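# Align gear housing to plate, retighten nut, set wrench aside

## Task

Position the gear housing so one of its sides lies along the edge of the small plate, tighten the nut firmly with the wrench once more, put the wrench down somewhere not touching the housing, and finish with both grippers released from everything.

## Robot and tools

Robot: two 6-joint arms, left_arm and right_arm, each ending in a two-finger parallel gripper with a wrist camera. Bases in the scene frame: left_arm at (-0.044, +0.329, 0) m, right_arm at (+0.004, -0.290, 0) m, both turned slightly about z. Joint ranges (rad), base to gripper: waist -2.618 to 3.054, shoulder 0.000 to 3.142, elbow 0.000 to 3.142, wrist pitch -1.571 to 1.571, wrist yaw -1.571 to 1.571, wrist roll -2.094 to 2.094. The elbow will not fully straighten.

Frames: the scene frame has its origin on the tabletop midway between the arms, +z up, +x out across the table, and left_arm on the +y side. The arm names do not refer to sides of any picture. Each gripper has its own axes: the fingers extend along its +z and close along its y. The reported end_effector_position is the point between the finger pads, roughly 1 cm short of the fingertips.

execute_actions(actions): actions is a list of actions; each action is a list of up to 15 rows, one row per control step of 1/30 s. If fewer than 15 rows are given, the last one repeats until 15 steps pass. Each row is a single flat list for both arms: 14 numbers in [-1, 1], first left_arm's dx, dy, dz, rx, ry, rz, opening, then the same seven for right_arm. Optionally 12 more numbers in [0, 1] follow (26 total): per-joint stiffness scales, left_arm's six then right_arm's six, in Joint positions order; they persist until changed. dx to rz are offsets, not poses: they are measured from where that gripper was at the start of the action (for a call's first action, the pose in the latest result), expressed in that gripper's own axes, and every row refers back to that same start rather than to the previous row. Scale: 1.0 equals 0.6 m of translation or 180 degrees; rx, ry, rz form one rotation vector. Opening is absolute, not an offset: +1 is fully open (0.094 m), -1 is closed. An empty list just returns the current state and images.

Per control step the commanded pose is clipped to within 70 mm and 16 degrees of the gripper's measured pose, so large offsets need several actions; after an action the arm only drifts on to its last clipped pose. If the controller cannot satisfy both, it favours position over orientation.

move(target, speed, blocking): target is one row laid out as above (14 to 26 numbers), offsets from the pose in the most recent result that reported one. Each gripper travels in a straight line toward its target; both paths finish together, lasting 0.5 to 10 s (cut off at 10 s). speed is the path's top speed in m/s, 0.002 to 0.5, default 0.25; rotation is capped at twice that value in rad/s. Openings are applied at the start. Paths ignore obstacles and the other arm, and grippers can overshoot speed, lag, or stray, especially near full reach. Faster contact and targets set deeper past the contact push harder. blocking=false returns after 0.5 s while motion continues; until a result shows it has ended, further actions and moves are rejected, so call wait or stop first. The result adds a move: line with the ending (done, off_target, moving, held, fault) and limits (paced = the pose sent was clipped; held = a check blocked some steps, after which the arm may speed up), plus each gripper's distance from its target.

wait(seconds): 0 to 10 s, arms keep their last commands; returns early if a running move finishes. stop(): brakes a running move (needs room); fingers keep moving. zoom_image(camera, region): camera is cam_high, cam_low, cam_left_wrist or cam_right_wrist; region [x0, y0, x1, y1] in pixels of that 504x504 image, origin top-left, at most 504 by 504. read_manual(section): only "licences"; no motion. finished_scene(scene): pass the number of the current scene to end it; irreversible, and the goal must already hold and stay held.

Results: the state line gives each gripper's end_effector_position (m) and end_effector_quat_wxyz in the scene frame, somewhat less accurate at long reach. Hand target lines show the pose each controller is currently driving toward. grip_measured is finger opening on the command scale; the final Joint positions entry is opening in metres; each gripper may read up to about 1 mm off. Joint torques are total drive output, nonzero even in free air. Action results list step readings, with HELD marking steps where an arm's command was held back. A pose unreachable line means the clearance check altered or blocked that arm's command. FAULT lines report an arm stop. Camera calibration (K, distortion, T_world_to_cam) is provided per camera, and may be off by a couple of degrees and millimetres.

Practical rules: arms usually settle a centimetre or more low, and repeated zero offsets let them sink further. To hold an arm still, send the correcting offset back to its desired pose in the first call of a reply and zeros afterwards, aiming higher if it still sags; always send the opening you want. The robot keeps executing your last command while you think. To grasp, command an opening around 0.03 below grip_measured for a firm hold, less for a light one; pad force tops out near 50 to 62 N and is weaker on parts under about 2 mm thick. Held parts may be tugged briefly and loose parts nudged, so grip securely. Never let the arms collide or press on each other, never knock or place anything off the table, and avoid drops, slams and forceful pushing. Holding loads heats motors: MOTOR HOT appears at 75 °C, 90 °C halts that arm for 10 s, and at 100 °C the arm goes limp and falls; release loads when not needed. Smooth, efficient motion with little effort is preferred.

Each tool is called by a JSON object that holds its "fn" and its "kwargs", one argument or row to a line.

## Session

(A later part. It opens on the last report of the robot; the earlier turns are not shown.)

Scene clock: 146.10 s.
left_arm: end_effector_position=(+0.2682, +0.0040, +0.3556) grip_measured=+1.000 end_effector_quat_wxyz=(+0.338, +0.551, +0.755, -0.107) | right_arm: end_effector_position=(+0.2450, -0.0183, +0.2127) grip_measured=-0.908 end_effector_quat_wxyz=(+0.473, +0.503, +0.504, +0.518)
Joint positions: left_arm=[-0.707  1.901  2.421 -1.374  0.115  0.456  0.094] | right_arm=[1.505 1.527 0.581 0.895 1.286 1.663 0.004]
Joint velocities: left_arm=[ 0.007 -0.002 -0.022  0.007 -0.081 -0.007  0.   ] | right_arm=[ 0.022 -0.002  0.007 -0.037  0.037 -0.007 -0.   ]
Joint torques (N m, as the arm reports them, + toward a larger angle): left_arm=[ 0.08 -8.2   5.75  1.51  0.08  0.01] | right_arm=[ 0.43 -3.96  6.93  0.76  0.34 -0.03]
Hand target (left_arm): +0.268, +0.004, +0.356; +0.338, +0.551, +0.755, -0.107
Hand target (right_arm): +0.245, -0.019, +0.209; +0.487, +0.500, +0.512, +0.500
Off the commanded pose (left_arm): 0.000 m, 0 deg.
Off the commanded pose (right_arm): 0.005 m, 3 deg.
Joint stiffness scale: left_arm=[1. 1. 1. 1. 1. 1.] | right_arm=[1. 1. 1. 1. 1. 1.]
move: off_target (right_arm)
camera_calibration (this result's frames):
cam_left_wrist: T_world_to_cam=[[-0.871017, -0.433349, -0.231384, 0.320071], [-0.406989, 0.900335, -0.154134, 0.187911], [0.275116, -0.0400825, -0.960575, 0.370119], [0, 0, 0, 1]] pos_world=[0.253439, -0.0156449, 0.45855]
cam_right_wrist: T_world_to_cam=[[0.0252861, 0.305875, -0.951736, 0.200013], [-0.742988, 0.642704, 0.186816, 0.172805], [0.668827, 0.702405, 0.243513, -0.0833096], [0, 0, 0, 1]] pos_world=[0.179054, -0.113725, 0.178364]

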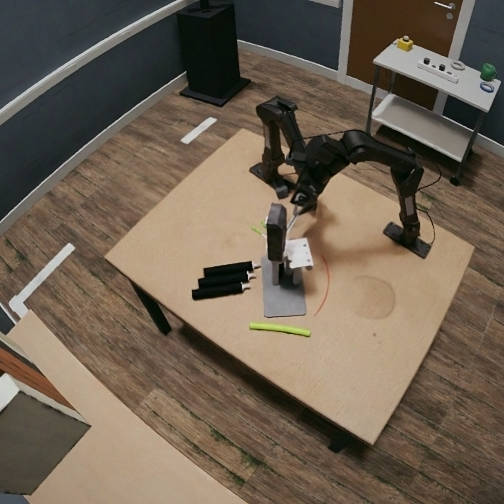

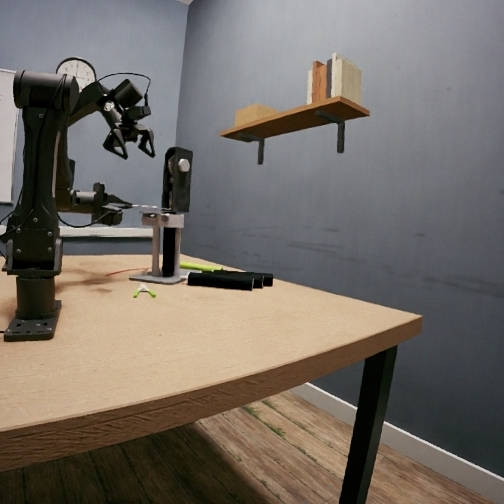

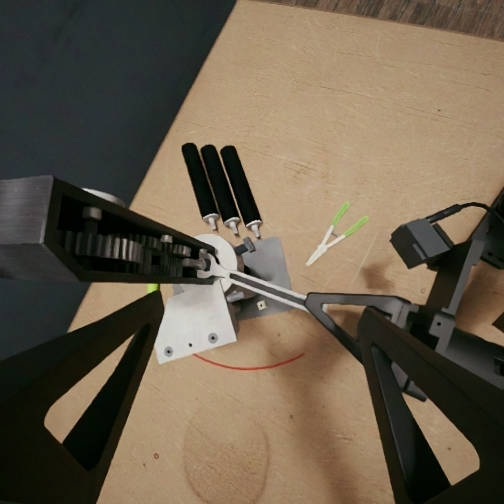

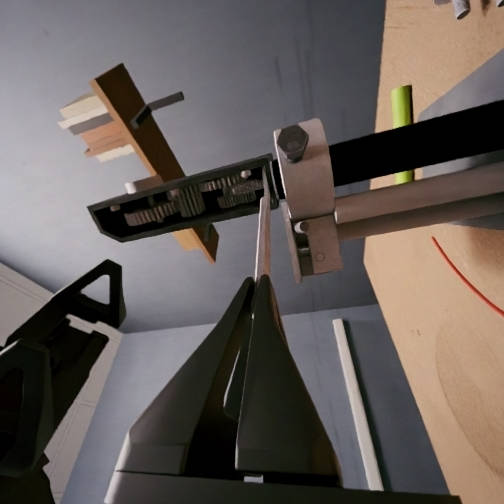

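{"fn": "move", "kwargs": {
  "target": [0,0,0,0,0,0,1, 0.003,-0.005,0.012,0.004,0,-0.014,-1],
  "speed": 0.02
}}

{"fn": "move", "kwargs": {
  "target": [0,0,0,0,0,0,1, -0.036,-0.005,0.006,0.004,0.055,0,-1],
  "speed": 0.04
}}

{"fn": "zoom_image", "kwargs": {
  "camera": "cam_left_wrist",
  "region": [170,235,260,305]
}}

Scene clock: 147.63 s.
left_arm: end_effector_position=(+0.2682, +0.0040, +0.3556) grip_measured=+1.000 end_effector_quat_wxyz=(+0.338, +0.551, +0.755, -0.107) | right_arm: end_effector_position=(+0.2458, -0.0181, +0.2130) grip_measured=-0.908 end_effector_quat_wxyz=(+0.473, +0.503, +0.504, +0.519)
Joint positions: left_arm=[-0.707  1.901  2.421 -1.374  0.115  0.456  0.094] | right_arm=[1.502 1.527 0.583 0.895 1.282 1.664 0.004]
Joint velocities: left_arm=[ 0.002 -0.002  0.002  0.051  0.022 -0.037  0.   ] | right_arm=[ 0.007 -0.007 -0.002  0.022  0.051 -0.051 -0.   ]
Joint torques (N m, as the arm reports them, + toward a larger angle): left_arm=[-0.09 -8.21  5.76  1.56  0.06 -0.01] | right_arm=[-2.01 -3.89  6.96  0.88 -0.15 -0.15]
Hand target (left_arm): +0.268, +0.004, +0.356; +0.338, +0.551, +0.755, -0.107
Hand target (right_arm): +0.252, -0.016, +0.210; +0.482, +0.494, +0.518, +0.505
Off the commanded pose (left_arm): 0.000 m, 0 deg.
Off the commanded pose (right_arm): 0.007 m, 3 deg.
Joint stiffness scale: left_arm=[1. 1. 1. 1. 1. 1.] | right_arm=[1. 1. 1. 1. 1. 1.]
move: off_target (right_arm)
camera_calibration (this result's frames):
cam_left_wrist: T_world_to_cam=[[-0.871017, -0.433349, -0.231384, 0.320071], [-0.406989, 0.900335, -0.154134, 0.187911], [0.275116, -0.0400825, -0.960575, 0.370119], [0, 0, 0, 1]] pos_world=[0.253439, -0.0156449, 0.45855]
cam_right_wrist: T_world_to_cam=[[0.0250545, 0.308086, -0.951029, 0.200227], [-0.743735, 0.641435, 0.188199, 0.173097], [0.668004, 0.702598, 0.245205, -0.0842575], [0, 0, 0, 1]] pos_world=[0.180006, -0.113519, 0.178505]

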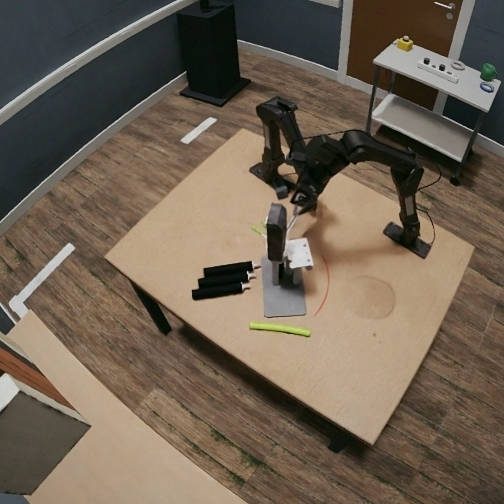

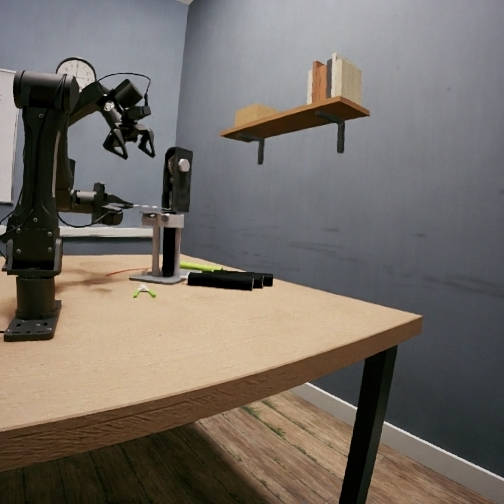

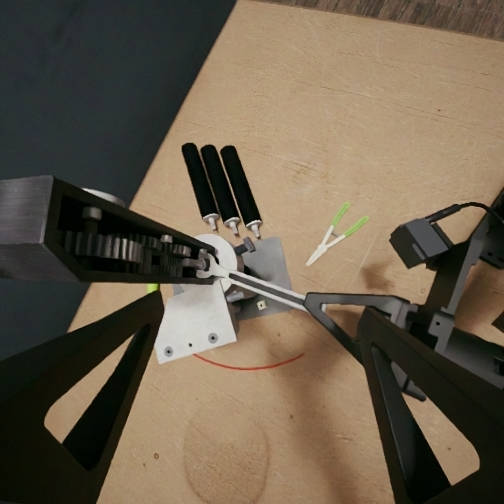

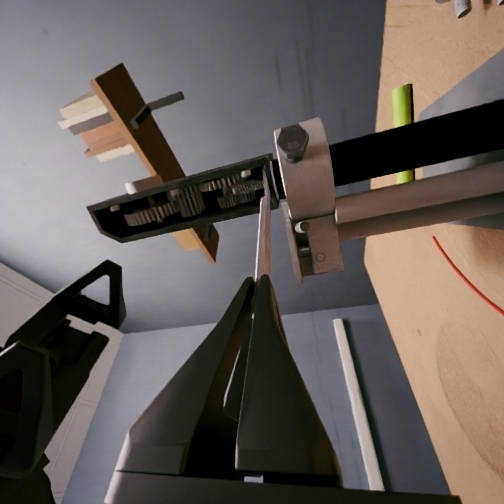

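Scene clock: 150.03 s.
left_arm: end_effector_position=(+0.2682, +0.0040, +0.3556) grip_measured=+1.000 end_effector_quat_wxyz=(+0.338, +0.551, +0.755, -0.107) | right_arm: end_effector_position=(+0.2472, -0.0217, +0.2139) grip_measured=-0.908 end_effector_quat_wxyz=(+0.408, +0.444, +0.554, +0.574)
Joint positions: left_arm=[-0.707  1.901  2.421 -1.374  0.115  0.456  0.094] | right_arm=[1.424 1.365 0.435 0.915 0.974 1.641 0.004]
Joint velocities: left_arm=[-0.012 -0.002 -0.007  0.037  0.037 -0.037  0.   ] | right_arm=[ 0.002 -0.012 -0.012 -0.007  0.051  0.066 -0.   ]
Joint torques (N m, as the arm reports them, + toward a larger angle): left_arm=[ 0.08 -8.17  5.78  1.5   0.06 -0.01] | right_arm=[-1.63 -5.08  4.04  1.19  0.51  0.06]
Hand target (left_arm): +0.268, +0.004, +0.356; +0.338, +0.551, +0.755, -0.107
Hand target (right_arm): +0.251, -0.039, +0.210; +0.424, +0.459, +0.546, +0.558
Off the commanded pose (left_arm): 0.000 m, 0 deg.
Off the commanded pose (right_arm): 0.019 m, 3 deg.
Joint stiffness scale: left_arm=[1. 1. 1. 1. 1. 1.] | right_arm=[1. 1. 1. 1. 1. 1.]
move: off_target (right_arm)
camera_calibration (this result's frames):
cam_left_wrist: T_world_to_cam=[[-0.871017, -0.433349, -0.231384, 0.320071], [-0.406989, 0.900335, -0.154134, 0.187911], [0.275116, -0.0400825, -0.960575, 0.370119], [0, 0, 0, 1]] pos_world=[0.253439, -0.0156449, 0.45855]
cam_right_wrist: T_world_to_cam=[[-0.0437117, 0.318138, -0.947036, 0.218448], [-0.870307, 0.453347, 0.192463, 0.202515], [0.490566, 0.832625, 0.257061, -0.0387174], [0, 0, 0, 1]] pos_world=[0.204792, -0.129069, 0.177854]

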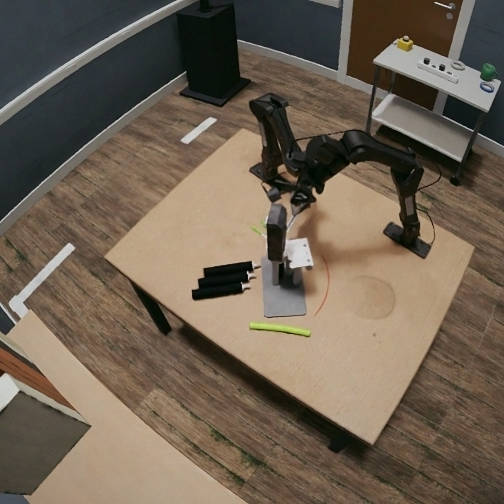

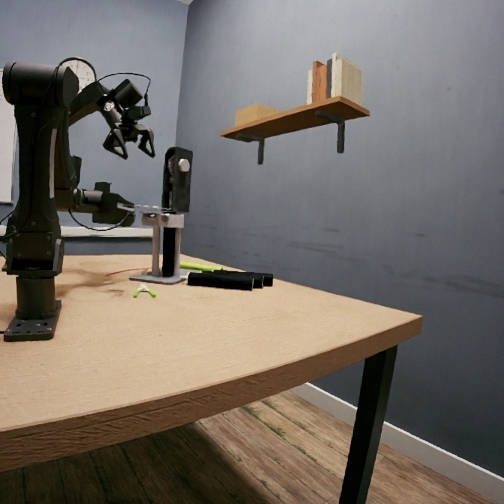

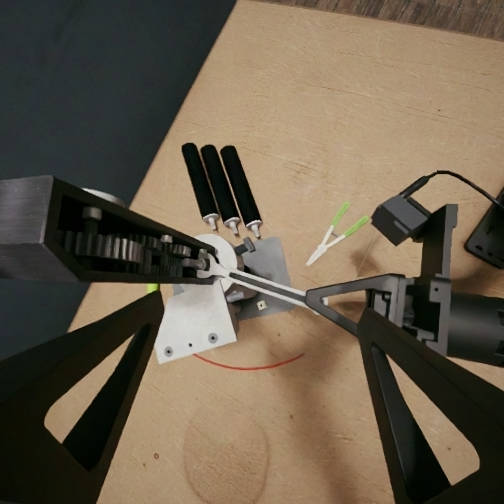

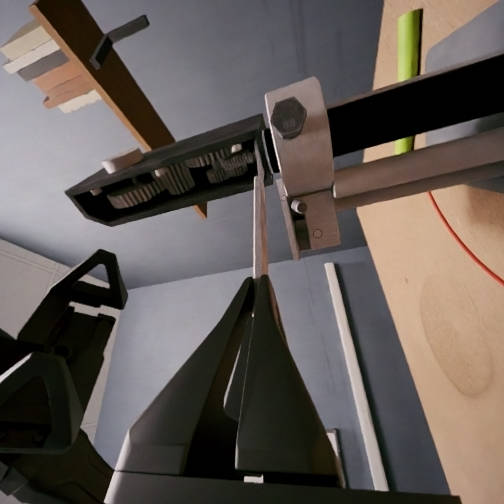

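Region (170, 235, 260, 305) of cam_left_wrist's 504x504 image, scaled by 5.600, with more detail than that image has.

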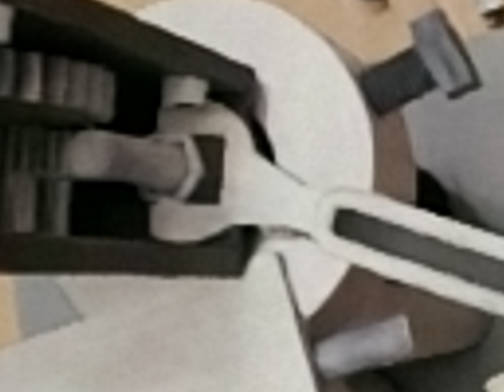

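{"fn": "move", "kwargs": {
  "target": [0.26,0.045,0.007,-0.253,-0.136,0.356,1, 0.014,-0.004,0.010,0,0.27,0,-0.925],
  "speed": 0.2
}}

Scene clock: 154.70 s.
left_arm: end_effector_position=(+0.2703, +0.1260, +0.2635) grip_measured=+1.000 end_effector_quat_wxyz=(+0.656, +0.659, +0.258, +0.263) | right_arm: end_effector_position=(+0.2506, -0.0129, +0.2138) grip_measured=-0.908 end_effector_quat_wxyz=(+0.159, +0.171, +0.671, +0.703)
Joint positions: left_arm=[-0.315  1.099  0.495  0.603  0.446  1.579  0.094] | right_arm=[ 0.789  1.285  0.314  1.017 -0.483  1.619  0.004]
Joint velocities: left_arm=[-0.017  0.002  0.007  0.022  0.066  0.051  0.   ] | right_arm=[ 0.007 -0.002  0.007 -0.081  0.037  0.007 -0.001]
Joint torques (N m, as the arm reports them, + toward a larger angle): left_arm=[ 0.8  -2.18  6.5   2.03  0.04  0.01] | right_arm=[-0.71 -1.84  7.36  1.43 -0.35  0.07]
Hand target (left_arm): +0.271, +0.127, +0.260; +0.656, +0.659, +0.259, +0.262
Hand target (right_arm): +0.251, -0.010, +0.212; +0.145, +0.167, +0.677, +0.702
Off the commanded pose (left_arm): 0.006 m, 0 deg.
Off the commanded pose (right_arm): 0.002 m, 2 deg.
Joint stiffness scale: left_arm=[1. 1. 1. 1. 1. 1.] | right_arm=[1. 1. 1. 1. 1. 1.]
move: done
camera_calibration (this result's frames):
cam_left_wrist: T_world_to_cam=[[0.0167262, -0.0677045, -0.997565, 0.269389], [0.258571, 0.964058, -0.0610949, -0.147689], [0.965847, -0.25692, 0.0336315, -0.135417], [0, 0, 0, 1]] pos_world=[0.164474, 0.125828, 0.264264]
cam_right_wrist: T_world_to_cam=[[-0.215536, 0.212591, -0.953074, 0.258735], [-0.932826, -0.33344, 0.13658, 0.219062], [-0.288757, 0.91849, 0.270178, 0.145893], [0, 0, 0, 1]] pos_world=[0.302241, -0.115962, 0.177256]

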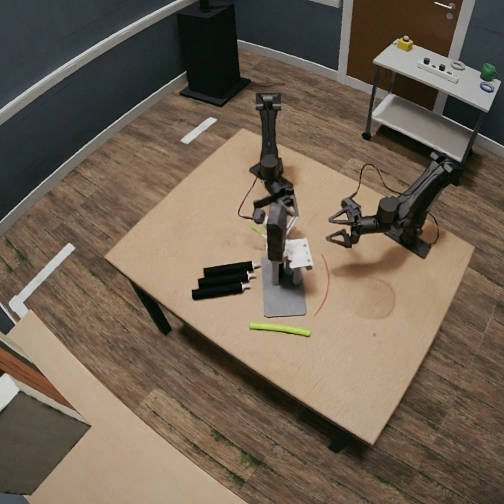

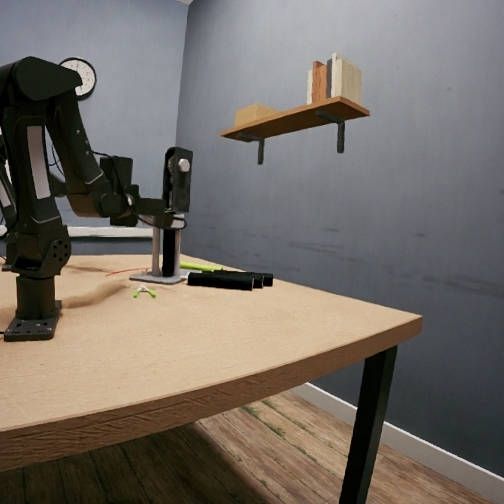

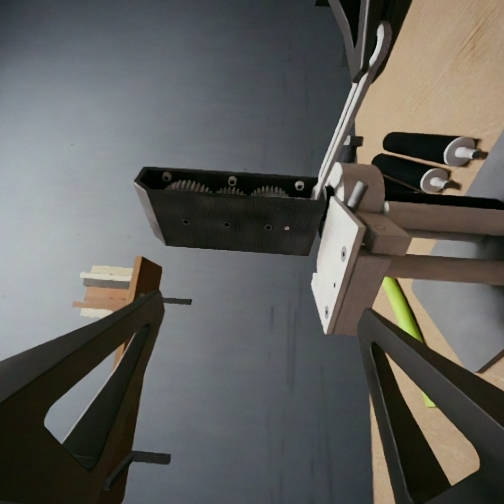

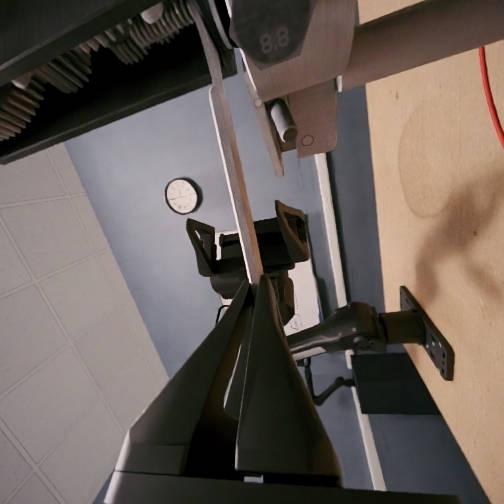

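{"fn": "move", "kwargs": {
  "target": [-0.008,-0.13,0.05,0,0,0,0.4, 0,0,0,0,0,0,-1],
  "speed": 0.15
}}

{"fn": "move", "kwargs": {
  "target": [0,0.005,0.115,0,0,0,0.4, 0,0,0,0,0,0,-1],
  "speed": 0.07
}}

Scene clock: 156.17 s.
left_arm: end_effector_position=(+0.2908, +0.1015, +0.1876) grip_measured=+0.402 end_effector_quat_wxyz=(+0.655, +0.659, +0.257, +0.265) | right_arm: end_effector_position=(+0.2507, -0.0129, +0.2141) grip_measured=-0.908 end_effector_quat_wxyz=(+0.159, +0.171, +0.671, +0.704)
Joint positions: left_arm=[-0.381  1.507  0.388  1.117  0.378  1.585  0.066] | right_arm=[ 0.789  1.285  0.314  1.018 -0.482  1.619  0.004]
Joint velocities: left_arm=[-0.007 -0.002 -0.007  0.066 -0.037 -0.066 -0.   ] | right_arm=[-0.022 -0.017 -0.002 -0.037 -0.037 -0.007  0.001]
Joint torques (N m, as the arm reports them, + toward a larger angle): left_arm=[-0.79 -4.07  4.81  2.04 -0.02 -0.06] | right_arm=[ 0.04 -2.88  5.96  1.53  0.02  0.01]
Hand target (left_arm): +0.289, +0.100, +0.185; +0.656, +0.659, +0.259, +0.263
Hand target (right_arm): +0.251, -0.013, +0.214; +0.159, +0.171, +0.671, +0.704
Off the commanded pose (left_arm): 0.004 m, 0 deg.
Off the commanded pose (right_arm): 0.000 m, 0 deg.
Joint stiffness scale: left_arm=[1. 1. 1. 1. 1. 1.] | right_arm=[1. 1. 1. 1. 1. 1.]
move: done
camera_calibration (this result's frames):
cam_left_wrist: T_world_to_cam=[[0.0216202, -0.063566, -0.997743, 0.189819], [0.257758, 0.964593, -0.0558686, -0.134873], [0.965968, -0.255968, 0.0372393, -0.159758], [0, 0, 0, 1]] pos_world=[0.184982, 0.10127, 0.187805]
cam_right_wrist: T_world_to_cam=[[-0.214575, 0.213317, -0.953128, 0.258784], [-0.933078, -0.333176, 0.135494, 0.21936], [-0.288657, 0.918417, 0.270532, 0.14577], [0, 0, 0, 1]] pos_world=[0.302286, -0.115995, 0.177497]

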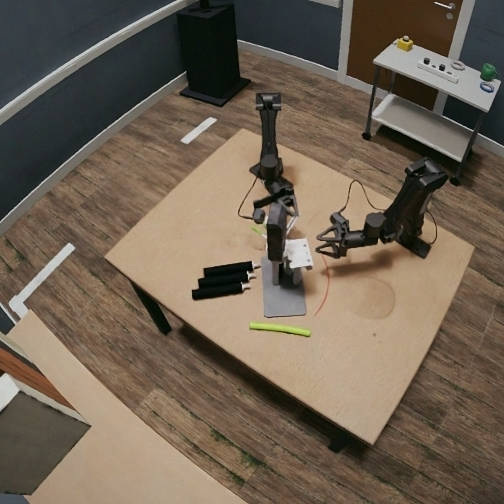

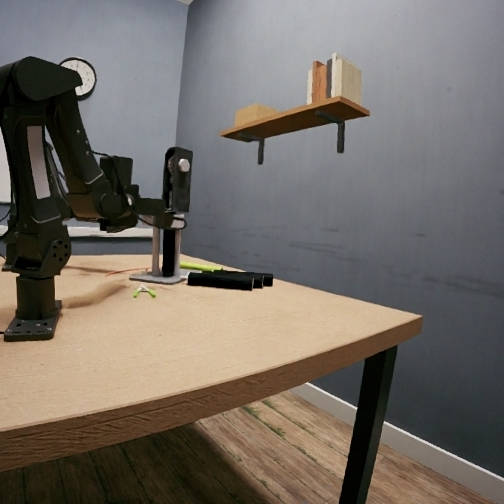

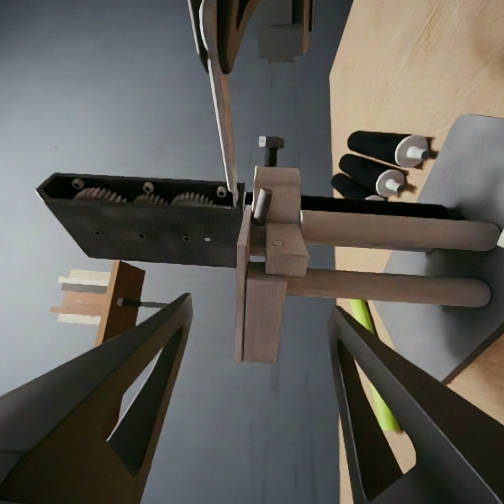

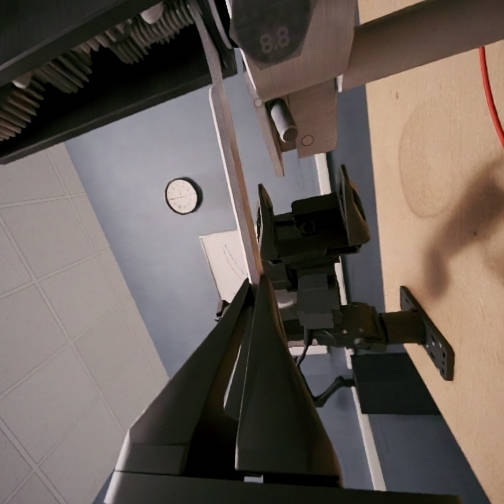

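Scene clock: 157.47 s.
left_arm: end_effector_position=(+0.3328, +0.0564, +0.1804) grip_measured=+0.402 end_effector_quat_wxyz=(+0.648, +0.666, +0.262, +0.260) | right_arm: end_effector_position=(+0.2507, -0.0129, +0.2141) grip_measured=-0.908 end_effector_quat_wxyz=(+0.159, +0.171, +0.671, +0.704)
Joint positions: left_arm=[-0.46   1.722  0.611  1.085  0.3    1.586  0.066] | right_arm=[ 0.789  1.285  0.314  1.018 -0.482  1.619  0.004]
Joint velocities: left_arm=[ 0.002  0.002 -0.002 -0.007  0.022 -0.022  0.001] | right_arm=[ 0.007 -0.002 -0.002 -0.007 -0.037  0.007 -0.   ]
Joint torques (N m, as the arm reports them, + toward a larger angle): left_arm=[-0.68 -6.43  8.53  1.85 -0.02 -0.04] | right_arm=[ 0.03 -2.87  6.03  1.55  0.    0.01]
Hand target (left_arm): +0.338, +0.051, +0.191; +0.655, +0.659, +0.257, +0.266
Hand target (right_arm): +0.251, -0.013, +0.214; +0.159, +0.171, +0.671, +0.704
Off the commanded pose (left_arm): 0.013 m, 1 deg.
Off the commanded pose (right_arm): 0.000 m, 0 deg.
Joint stiffness scale: left_arm=[1. 1. 1. 1. 1. 1.] | right_arm=[1. 1. 1. 1. 1. 1.]
move: off_target (left_arm)
camera_calibration (this result's frames):
cam_left_wrist: T_world_to_cam=[[0.000931151, -0.050507, -0.998723, 0.185184], [0.257061, 0.965174, -0.0485707, -0.103698], [0.966395, -0.256687, 0.0138821, -0.207538], [0, 0, 0, 1]] pos_world=[0.227048, 0.0561673, 0.182792]
cam_right_wrist: T_world_to_cam=[[-0.214575, 0.213317, -0.953128, 0.258784], [-0.933078, -0.333176, 0.135494, 0.21936], [-0.288657, 0.918417, 0.270532, 0.14577], [0, 0, 0, 1]] pos_world=[0.302286, -0.115995, 0.177497]

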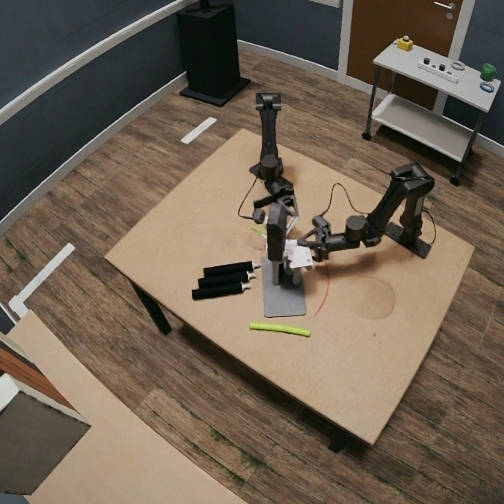

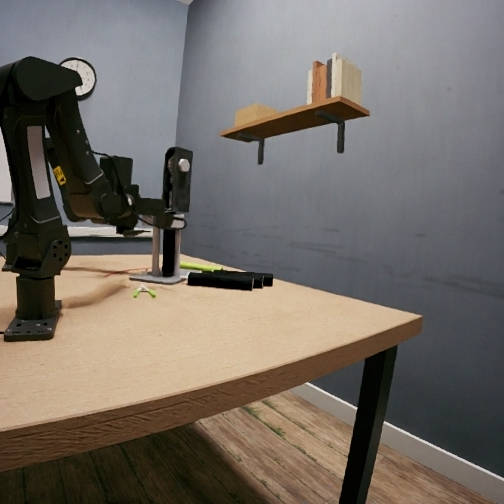

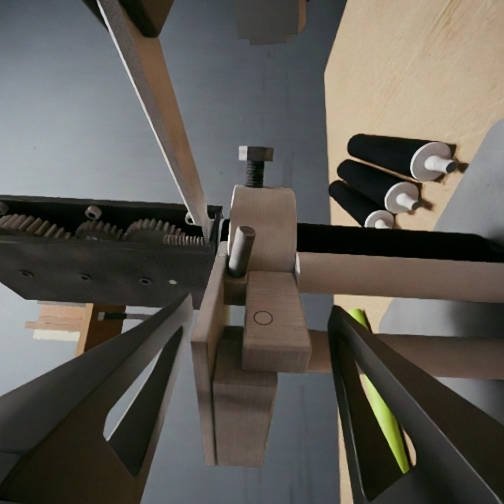

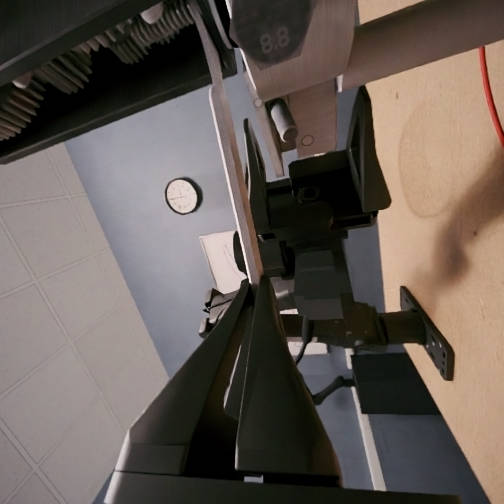

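{"fn": "move", "kwargs": {
  "target": [0,0.01,0.012,0,0,0,-0.5, 0,0,0,0,0,0,-1],
  "speed": 0.05
}}

{"fn": "move", "kwargs": {
  "target": [0,-0.07,0,0,0,0,-0.5, 0,0,0,0,0,0,-1],
  "speed": 0.05
}}

{"fn": "move", "kwargs": {
  "target": [0.02,-0.07,-0.02,0,-0.03,0,-0.5, -0.04,-0.004,-0.055,0,0,0,-1],
  "speed": 0.03
}}

Scene clock: 158.43 s.
left_arm: end_effector_position=(+0.3333, +0.0564, +0.1825) grip_measured=-0.121 end_effector_quat_wxyz=(+0.650, +0.664, +0.259, +0.264) | right_arm: end_effector_position=(+0.2508, -0.0129, +0.2142) grip_measured=-0.908 end_effector_quat_wxyz=(+0.159, +0.171, +0.671, +0.704)
Joint positions: left_arm=[-0.46   1.722  0.612  1.093  0.298  1.589  0.041] | right_arm=[ 0.789  1.285  0.314  1.018 -0.482  1.619  0.004]
Joint velocities: left_arm=[-0.002  0.012 -0.017  0.007 -0.022  0.066  0.   ] | right_arm=[-0.027 -0.007  0.012  0.022 -0.022 -0.022  0.   ]
Joint torques (N m, as the arm reports them, + toward a larger angle): left_arm=[-0.69 -6.78  8.66  1.52 -0.06 -0.03] | right_arm=[ 0.06 -2.87  6.01  1.57  0.02  0.01]
Hand target (left_arm): +0.337, +0.051, +0.186; +0.648, +0.666, +0.262, +0.260
Hand target (right_arm): +0.251, -0.013, +0.214; +0.159, +0.171, +0.671, +0.704
Off the commanded pose (left_arm): 0.008 m, 1 deg.
Off the commanded pose (right_arm): 0.000 m, 0 deg.
Joint stiffness scale: left_arm=[1. 1. 1. 1. 1. 1.] | right_arm=[1. 1. 1. 1. 1. 1.]
move: done
camera_calibration (this result's frames):
cam_left_wrist: T_world_to_cam=[[0.0105316, -0.0525073, -0.998565, 0.184194], [0.25611, 0.965452, -0.048065, -0.103543], [0.96659, -0.255237, 0.0236154, -0.209917], [0, 0, 0, 1]] pos_world=[0.227483, 0.0560591, 0.18391]
cam_right_wrist: T_world_to_cam=[[-0.214206, 0.213623, -0.953143, 0.258802], [-0.933246, -0.332852, 0.135134, 0.219514], [-0.288388, 0.918463, 0.270662, 0.145698], [0, 0, 0, 1]] pos_world=[0.302315, -0.116039, 0.177577]

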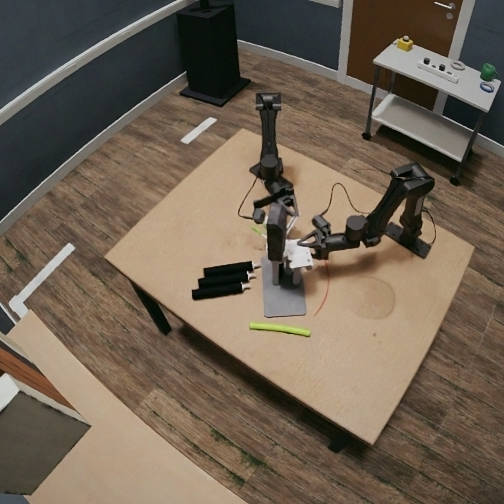

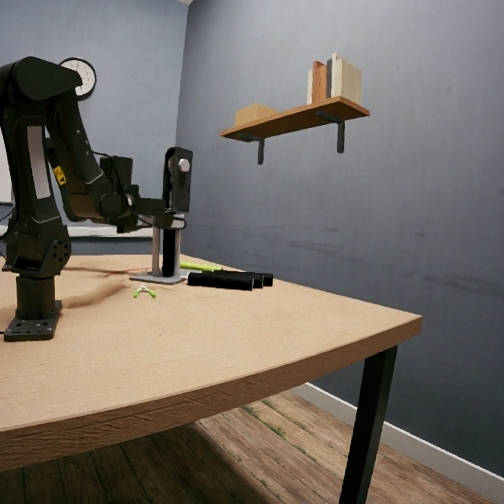

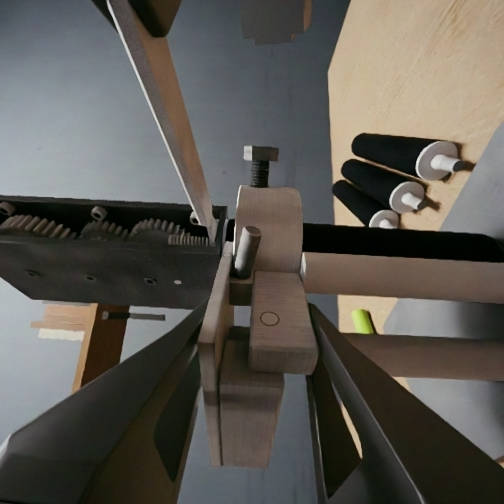

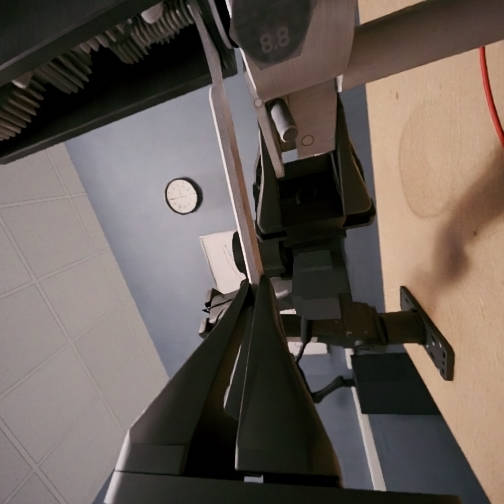

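Scene clock: 159.53 s.
left_arm: end_effector_position=(+0.3350, +0.0550, +0.1814) grip_measured=-0.102 end_effector_quat_wxyz=(+0.684, +0.630, +0.242, +0.278) | right_arm: end_effector_position=(+0.2508, -0.0129, +0.2142) grip_measured=-0.908 end_effector_quat_wxyz=(+0.159, +0.171, +0.671, +0.704)
Joint positions: left_arm=[-0.46   1.847  0.595  1.345  0.301  1.561  0.042] | right_arm=[ 0.789  1.285  0.314  1.018 -0.482  1.619  0.004]
Joint velocities: left_arm=[ 0.017 -0.007 -0.012 -0.007  0.066 -0.022 -0.   ] | right_arm=[ 0.002  0.002 -0.007 -0.007 -0.007 -0.022  0.001]
Joint torques (N m, as the arm reports them, + toward a larger angle): left_arm=[ 0.24 -3.53  2.21  1.54  0.04  0.33] | right_arm=[ 0.07 -2.9   6.04  1.56  0.    0.01]
Hand target (left_arm): +0.332, +0.058, +0.141; +0.650, +0.664, +0.259, +0.263
Hand target (right_arm): +0.251, -0.013, +0.214; +0.159, +0.171, +0.671, +0.704
Off the commanded pose (left_arm): 0.041 m, 6 deg.
Off the commanded pose (right_arm): 0.000 m, 0 deg.
Joint stiffness scale: left_arm=[1. 1. 1. 1. 1. 1.] | right_arm=[1. 1. 1. 1. 1. 1.]
move: off_target (left_arm)
camera_calibration (this result's frames):
cam_left_wrist: T_world_to_cam=[[0.0864892, -0.126161, -0.988232, 0.159692], [0.265311, 0.959044, -0.0992151, -0.096059], [0.960276, -0.253608, 0.116419, -0.226694], [0, 0, 0, 1]] pos_world=[0.229362, 0.0547804, 0.174674]
cam_right_wrist: T_world_to_cam=[[-0.214206, 0.213623, -0.953143, 0.258802], [-0.933246, -0.332852, 0.135134, 0.219514], [-0.288388, 0.918463, 0.270662, 0.145698], [0, 0, 0, 1]] pos_world=[0.302315, -0.116039, 0.177577]

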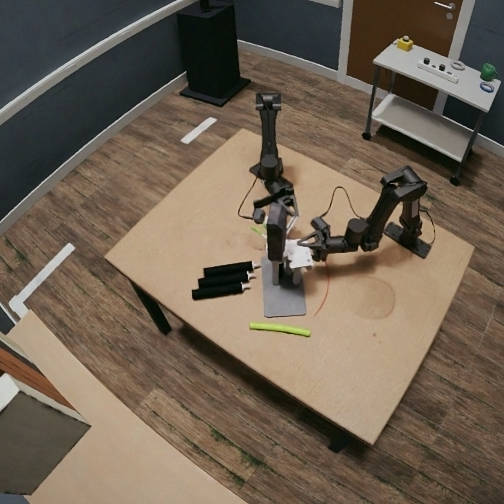

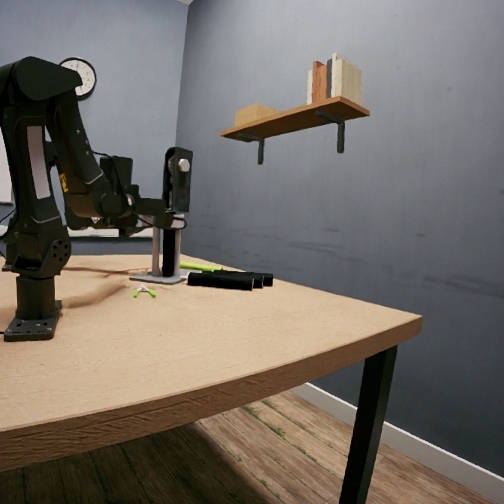

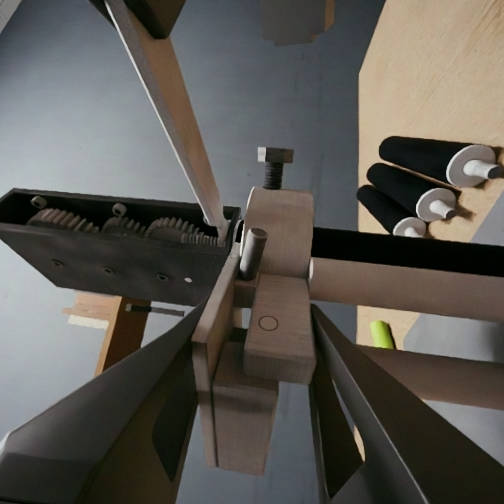

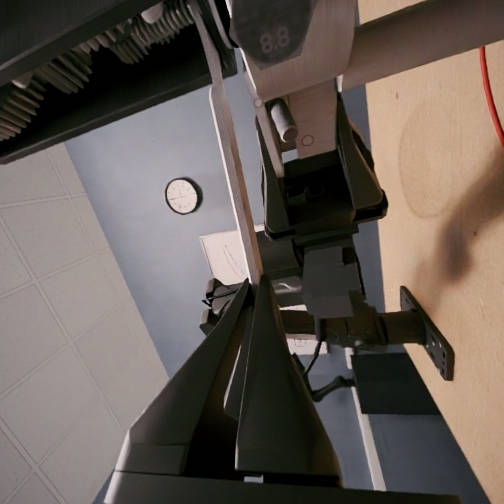

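Scene clock: 161.40 s.
left_arm: end_effector_position=(+0.3319, +0.0562, +0.1800) grip_measured=-0.042 end_effector_quat_wxyz=(+0.723, +0.616, +0.181, +0.257) | right_arm: end_effector_position=(+0.2562, -0.0388, +0.2127) grip_measured=-0.908 end_effector_quat_wxyz=(+0.145, +0.155, +0.676, +0.706)
Joint positions: left_arm=[-0.396  1.975  0.617  1.559  0.484  1.532  0.045] | right_arm=[ 0.633  1.265  0.296  1.018 -0.681  1.625  0.004]
Joint velocities: left_arm=[-0.002 -0.007 -0.002  0.022 -0.037 -0.007  0.001] | right_arm=[-0.002  0.002 -0.007 -0.007  0.037  0.007 -0.   ]
Joint torques (N m, as the arm reports them, + toward a larger angle): left_arm=[ 3.59 -2.52  1.59  1.74  0.12  0.2 ] | right_arm=[-3.36 -4.86  2.83  1.53  0.13  0.01]
Hand target (left_arm): +0.337, +0.070, +0.139; +0.694, +0.642, +0.211, +0.247
Hand target (right_arm): +0.258, -0.052, +0.210; +0.160, +0.170, +0.672, +0.703
Off the commanded pose (left_arm): 0.044 m, 6 deg.
Off the commanded pose (right_arm): 0.015 m, 2 deg.
Joint stiffness scale: left_arm=[1. 1. 1. 1. 1. 1.] | right_arm=[1. 1. 1. 1. 1. 1.]
joint sent to its limit (left arm) — the command would take joint 4 (wrist pitch) past its upper limit, so that joint was sent only as far as its limit.
move: off_target (left_arm, right_arm)
camera_calibration (this result's frames):
cam_left_wrist: T_world_to_cam=[[0.151108, -0.183867, -0.971267, 0.137512], [0.38765, 0.914869, -0.112881, -0.132202], [0.909337, -0.359454, 0.20952, -0.217231], [0, 0, 0, 1]] pos_world=[0.228005, 0.0681471, 0.164152]
cam_right_wrist: T_world_to_cam=[[-0.221429, 0.200004, -0.954446, 0.265669], [-0.918419, -0.371805, 0.135159, 0.210926], [-0.327835, 0.90651, 0.266016, 0.182049], [0, 0, 0, 1]] pos_world=[0.312227, -0.139741, 0.17663]

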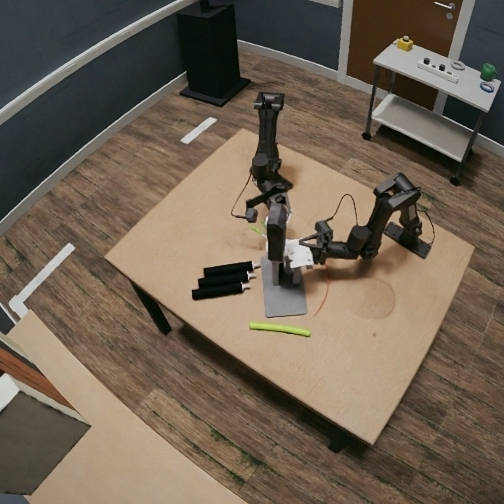

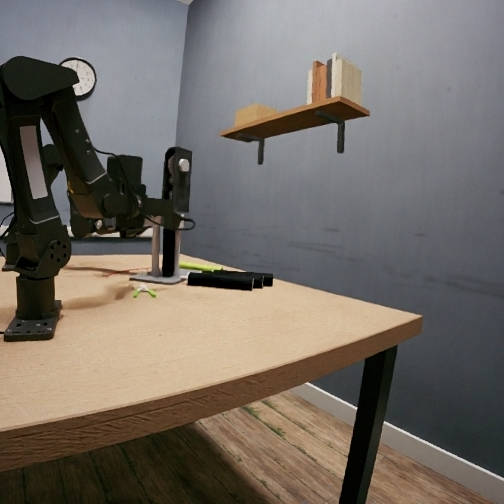

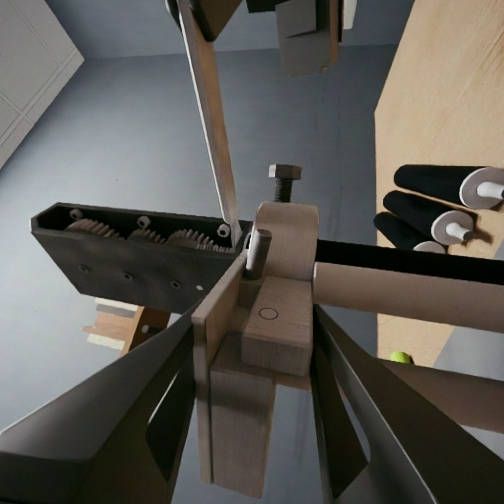

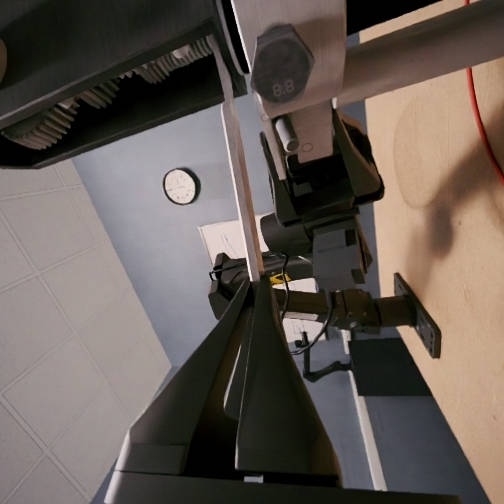

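{"fn": "move", "kwargs": {
  "target": [0.02,-0.04,-0.015,0.05,0,0,-0.5, -0.05,-0.002,-0.05,0,0,0,-1],
  "speed": 0.03
}}

Scene clock: 164.37 s.
left_arm: end_effector_position=(+0.3307, +0.0564, +0.1804) grip_measured=-0.077 end_effector_quat_wxyz=(+0.706, +0.641, +0.183, +0.239) | right_arm: end_effector_position=(+0.2709, -0.0727, +0.2108) grip_measured=-0.908 end_effector_quat_wxyz=(+0.146, +0.154, +0.677, +0.704)
Joint positions: left_arm=[-0.382  1.896  0.619  1.406  0.526  1.555  0.043] | right_arm=[ 0.447  1.281  0.296  1.039 -0.866  1.631  0.004]
Joint velocities: left_arm=[ 0.012 -0.002  0.012  0.051 -0.095  0.022 -0.   ] | right_arm=[ 0.002  0.002 -0.012 -0.022  0.037 -0.066 -0.001]
Joint torques (N m, as the arm reports them, + toward a larger angle): left_arm=[ 3.34 -6.9   3.91  1.08  0.05  0.59] | right_arm=[-2.45 -2.51  5.33  1.46 -0.26  0.04]
Hand target (left_arm): +0.338, +0.068, +0.156; +0.674, +0.669, +0.200, +0.241
Hand target (right_arm): +0.271, -0.078, +0.210; +0.146, +0.155, +0.677, +0.705
Off the commanded pose (left_arm): 0.029 m, 6 deg.
Off the commanded pose (right_arm): 0.006 m, 0 deg.
Joint stiffness scale: left_arm=[1. 1. 1. 1. 1. 1.] | right_arm=[1. 1. 1. 1. 1. 1.]
move: off_target (left_arm)
camera_calibration (this result's frames):
cam_left_wrist: T_world_to_cam=[[0.104469, -0.137793, -0.984936, 0.153427], [0.405601, 0.910154, -0.0843096, -0.142762], [0.908061, -0.390683, 0.150972, -0.20334], [0, 0, 0, 1]] pos_world=[0.226521, 0.0716344, 0.169778]
cam_right_wrist: T_world_to_cam=[[-0.219356, 0.196008, -0.955753, 0.273356], [-0.91871, -0.371245, 0.134718, 0.212217], [-0.328413, 0.907611, 0.261509, 0.219305], [0, 0, 0, 1]] pos_world=[0.326951, -0.173839, 0.175321]

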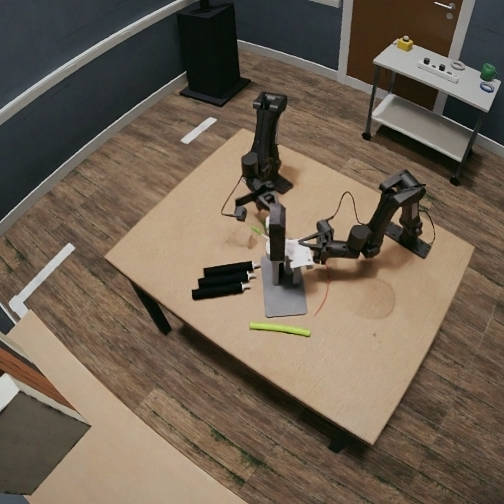

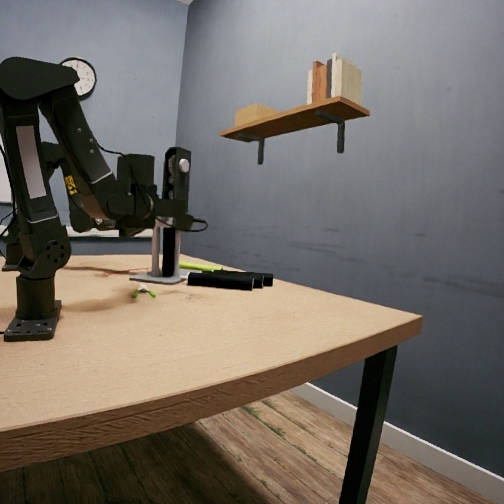

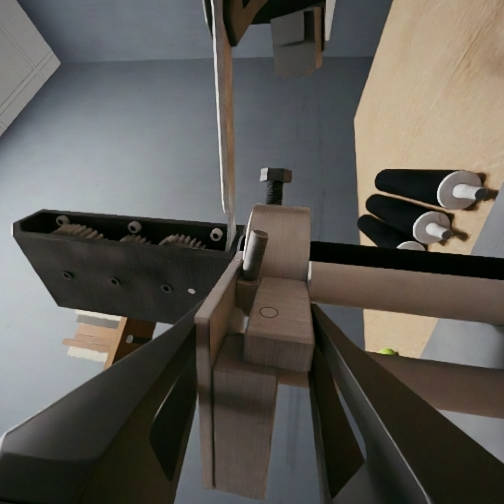

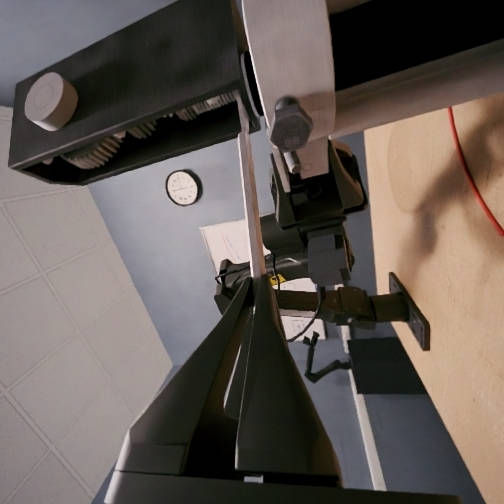

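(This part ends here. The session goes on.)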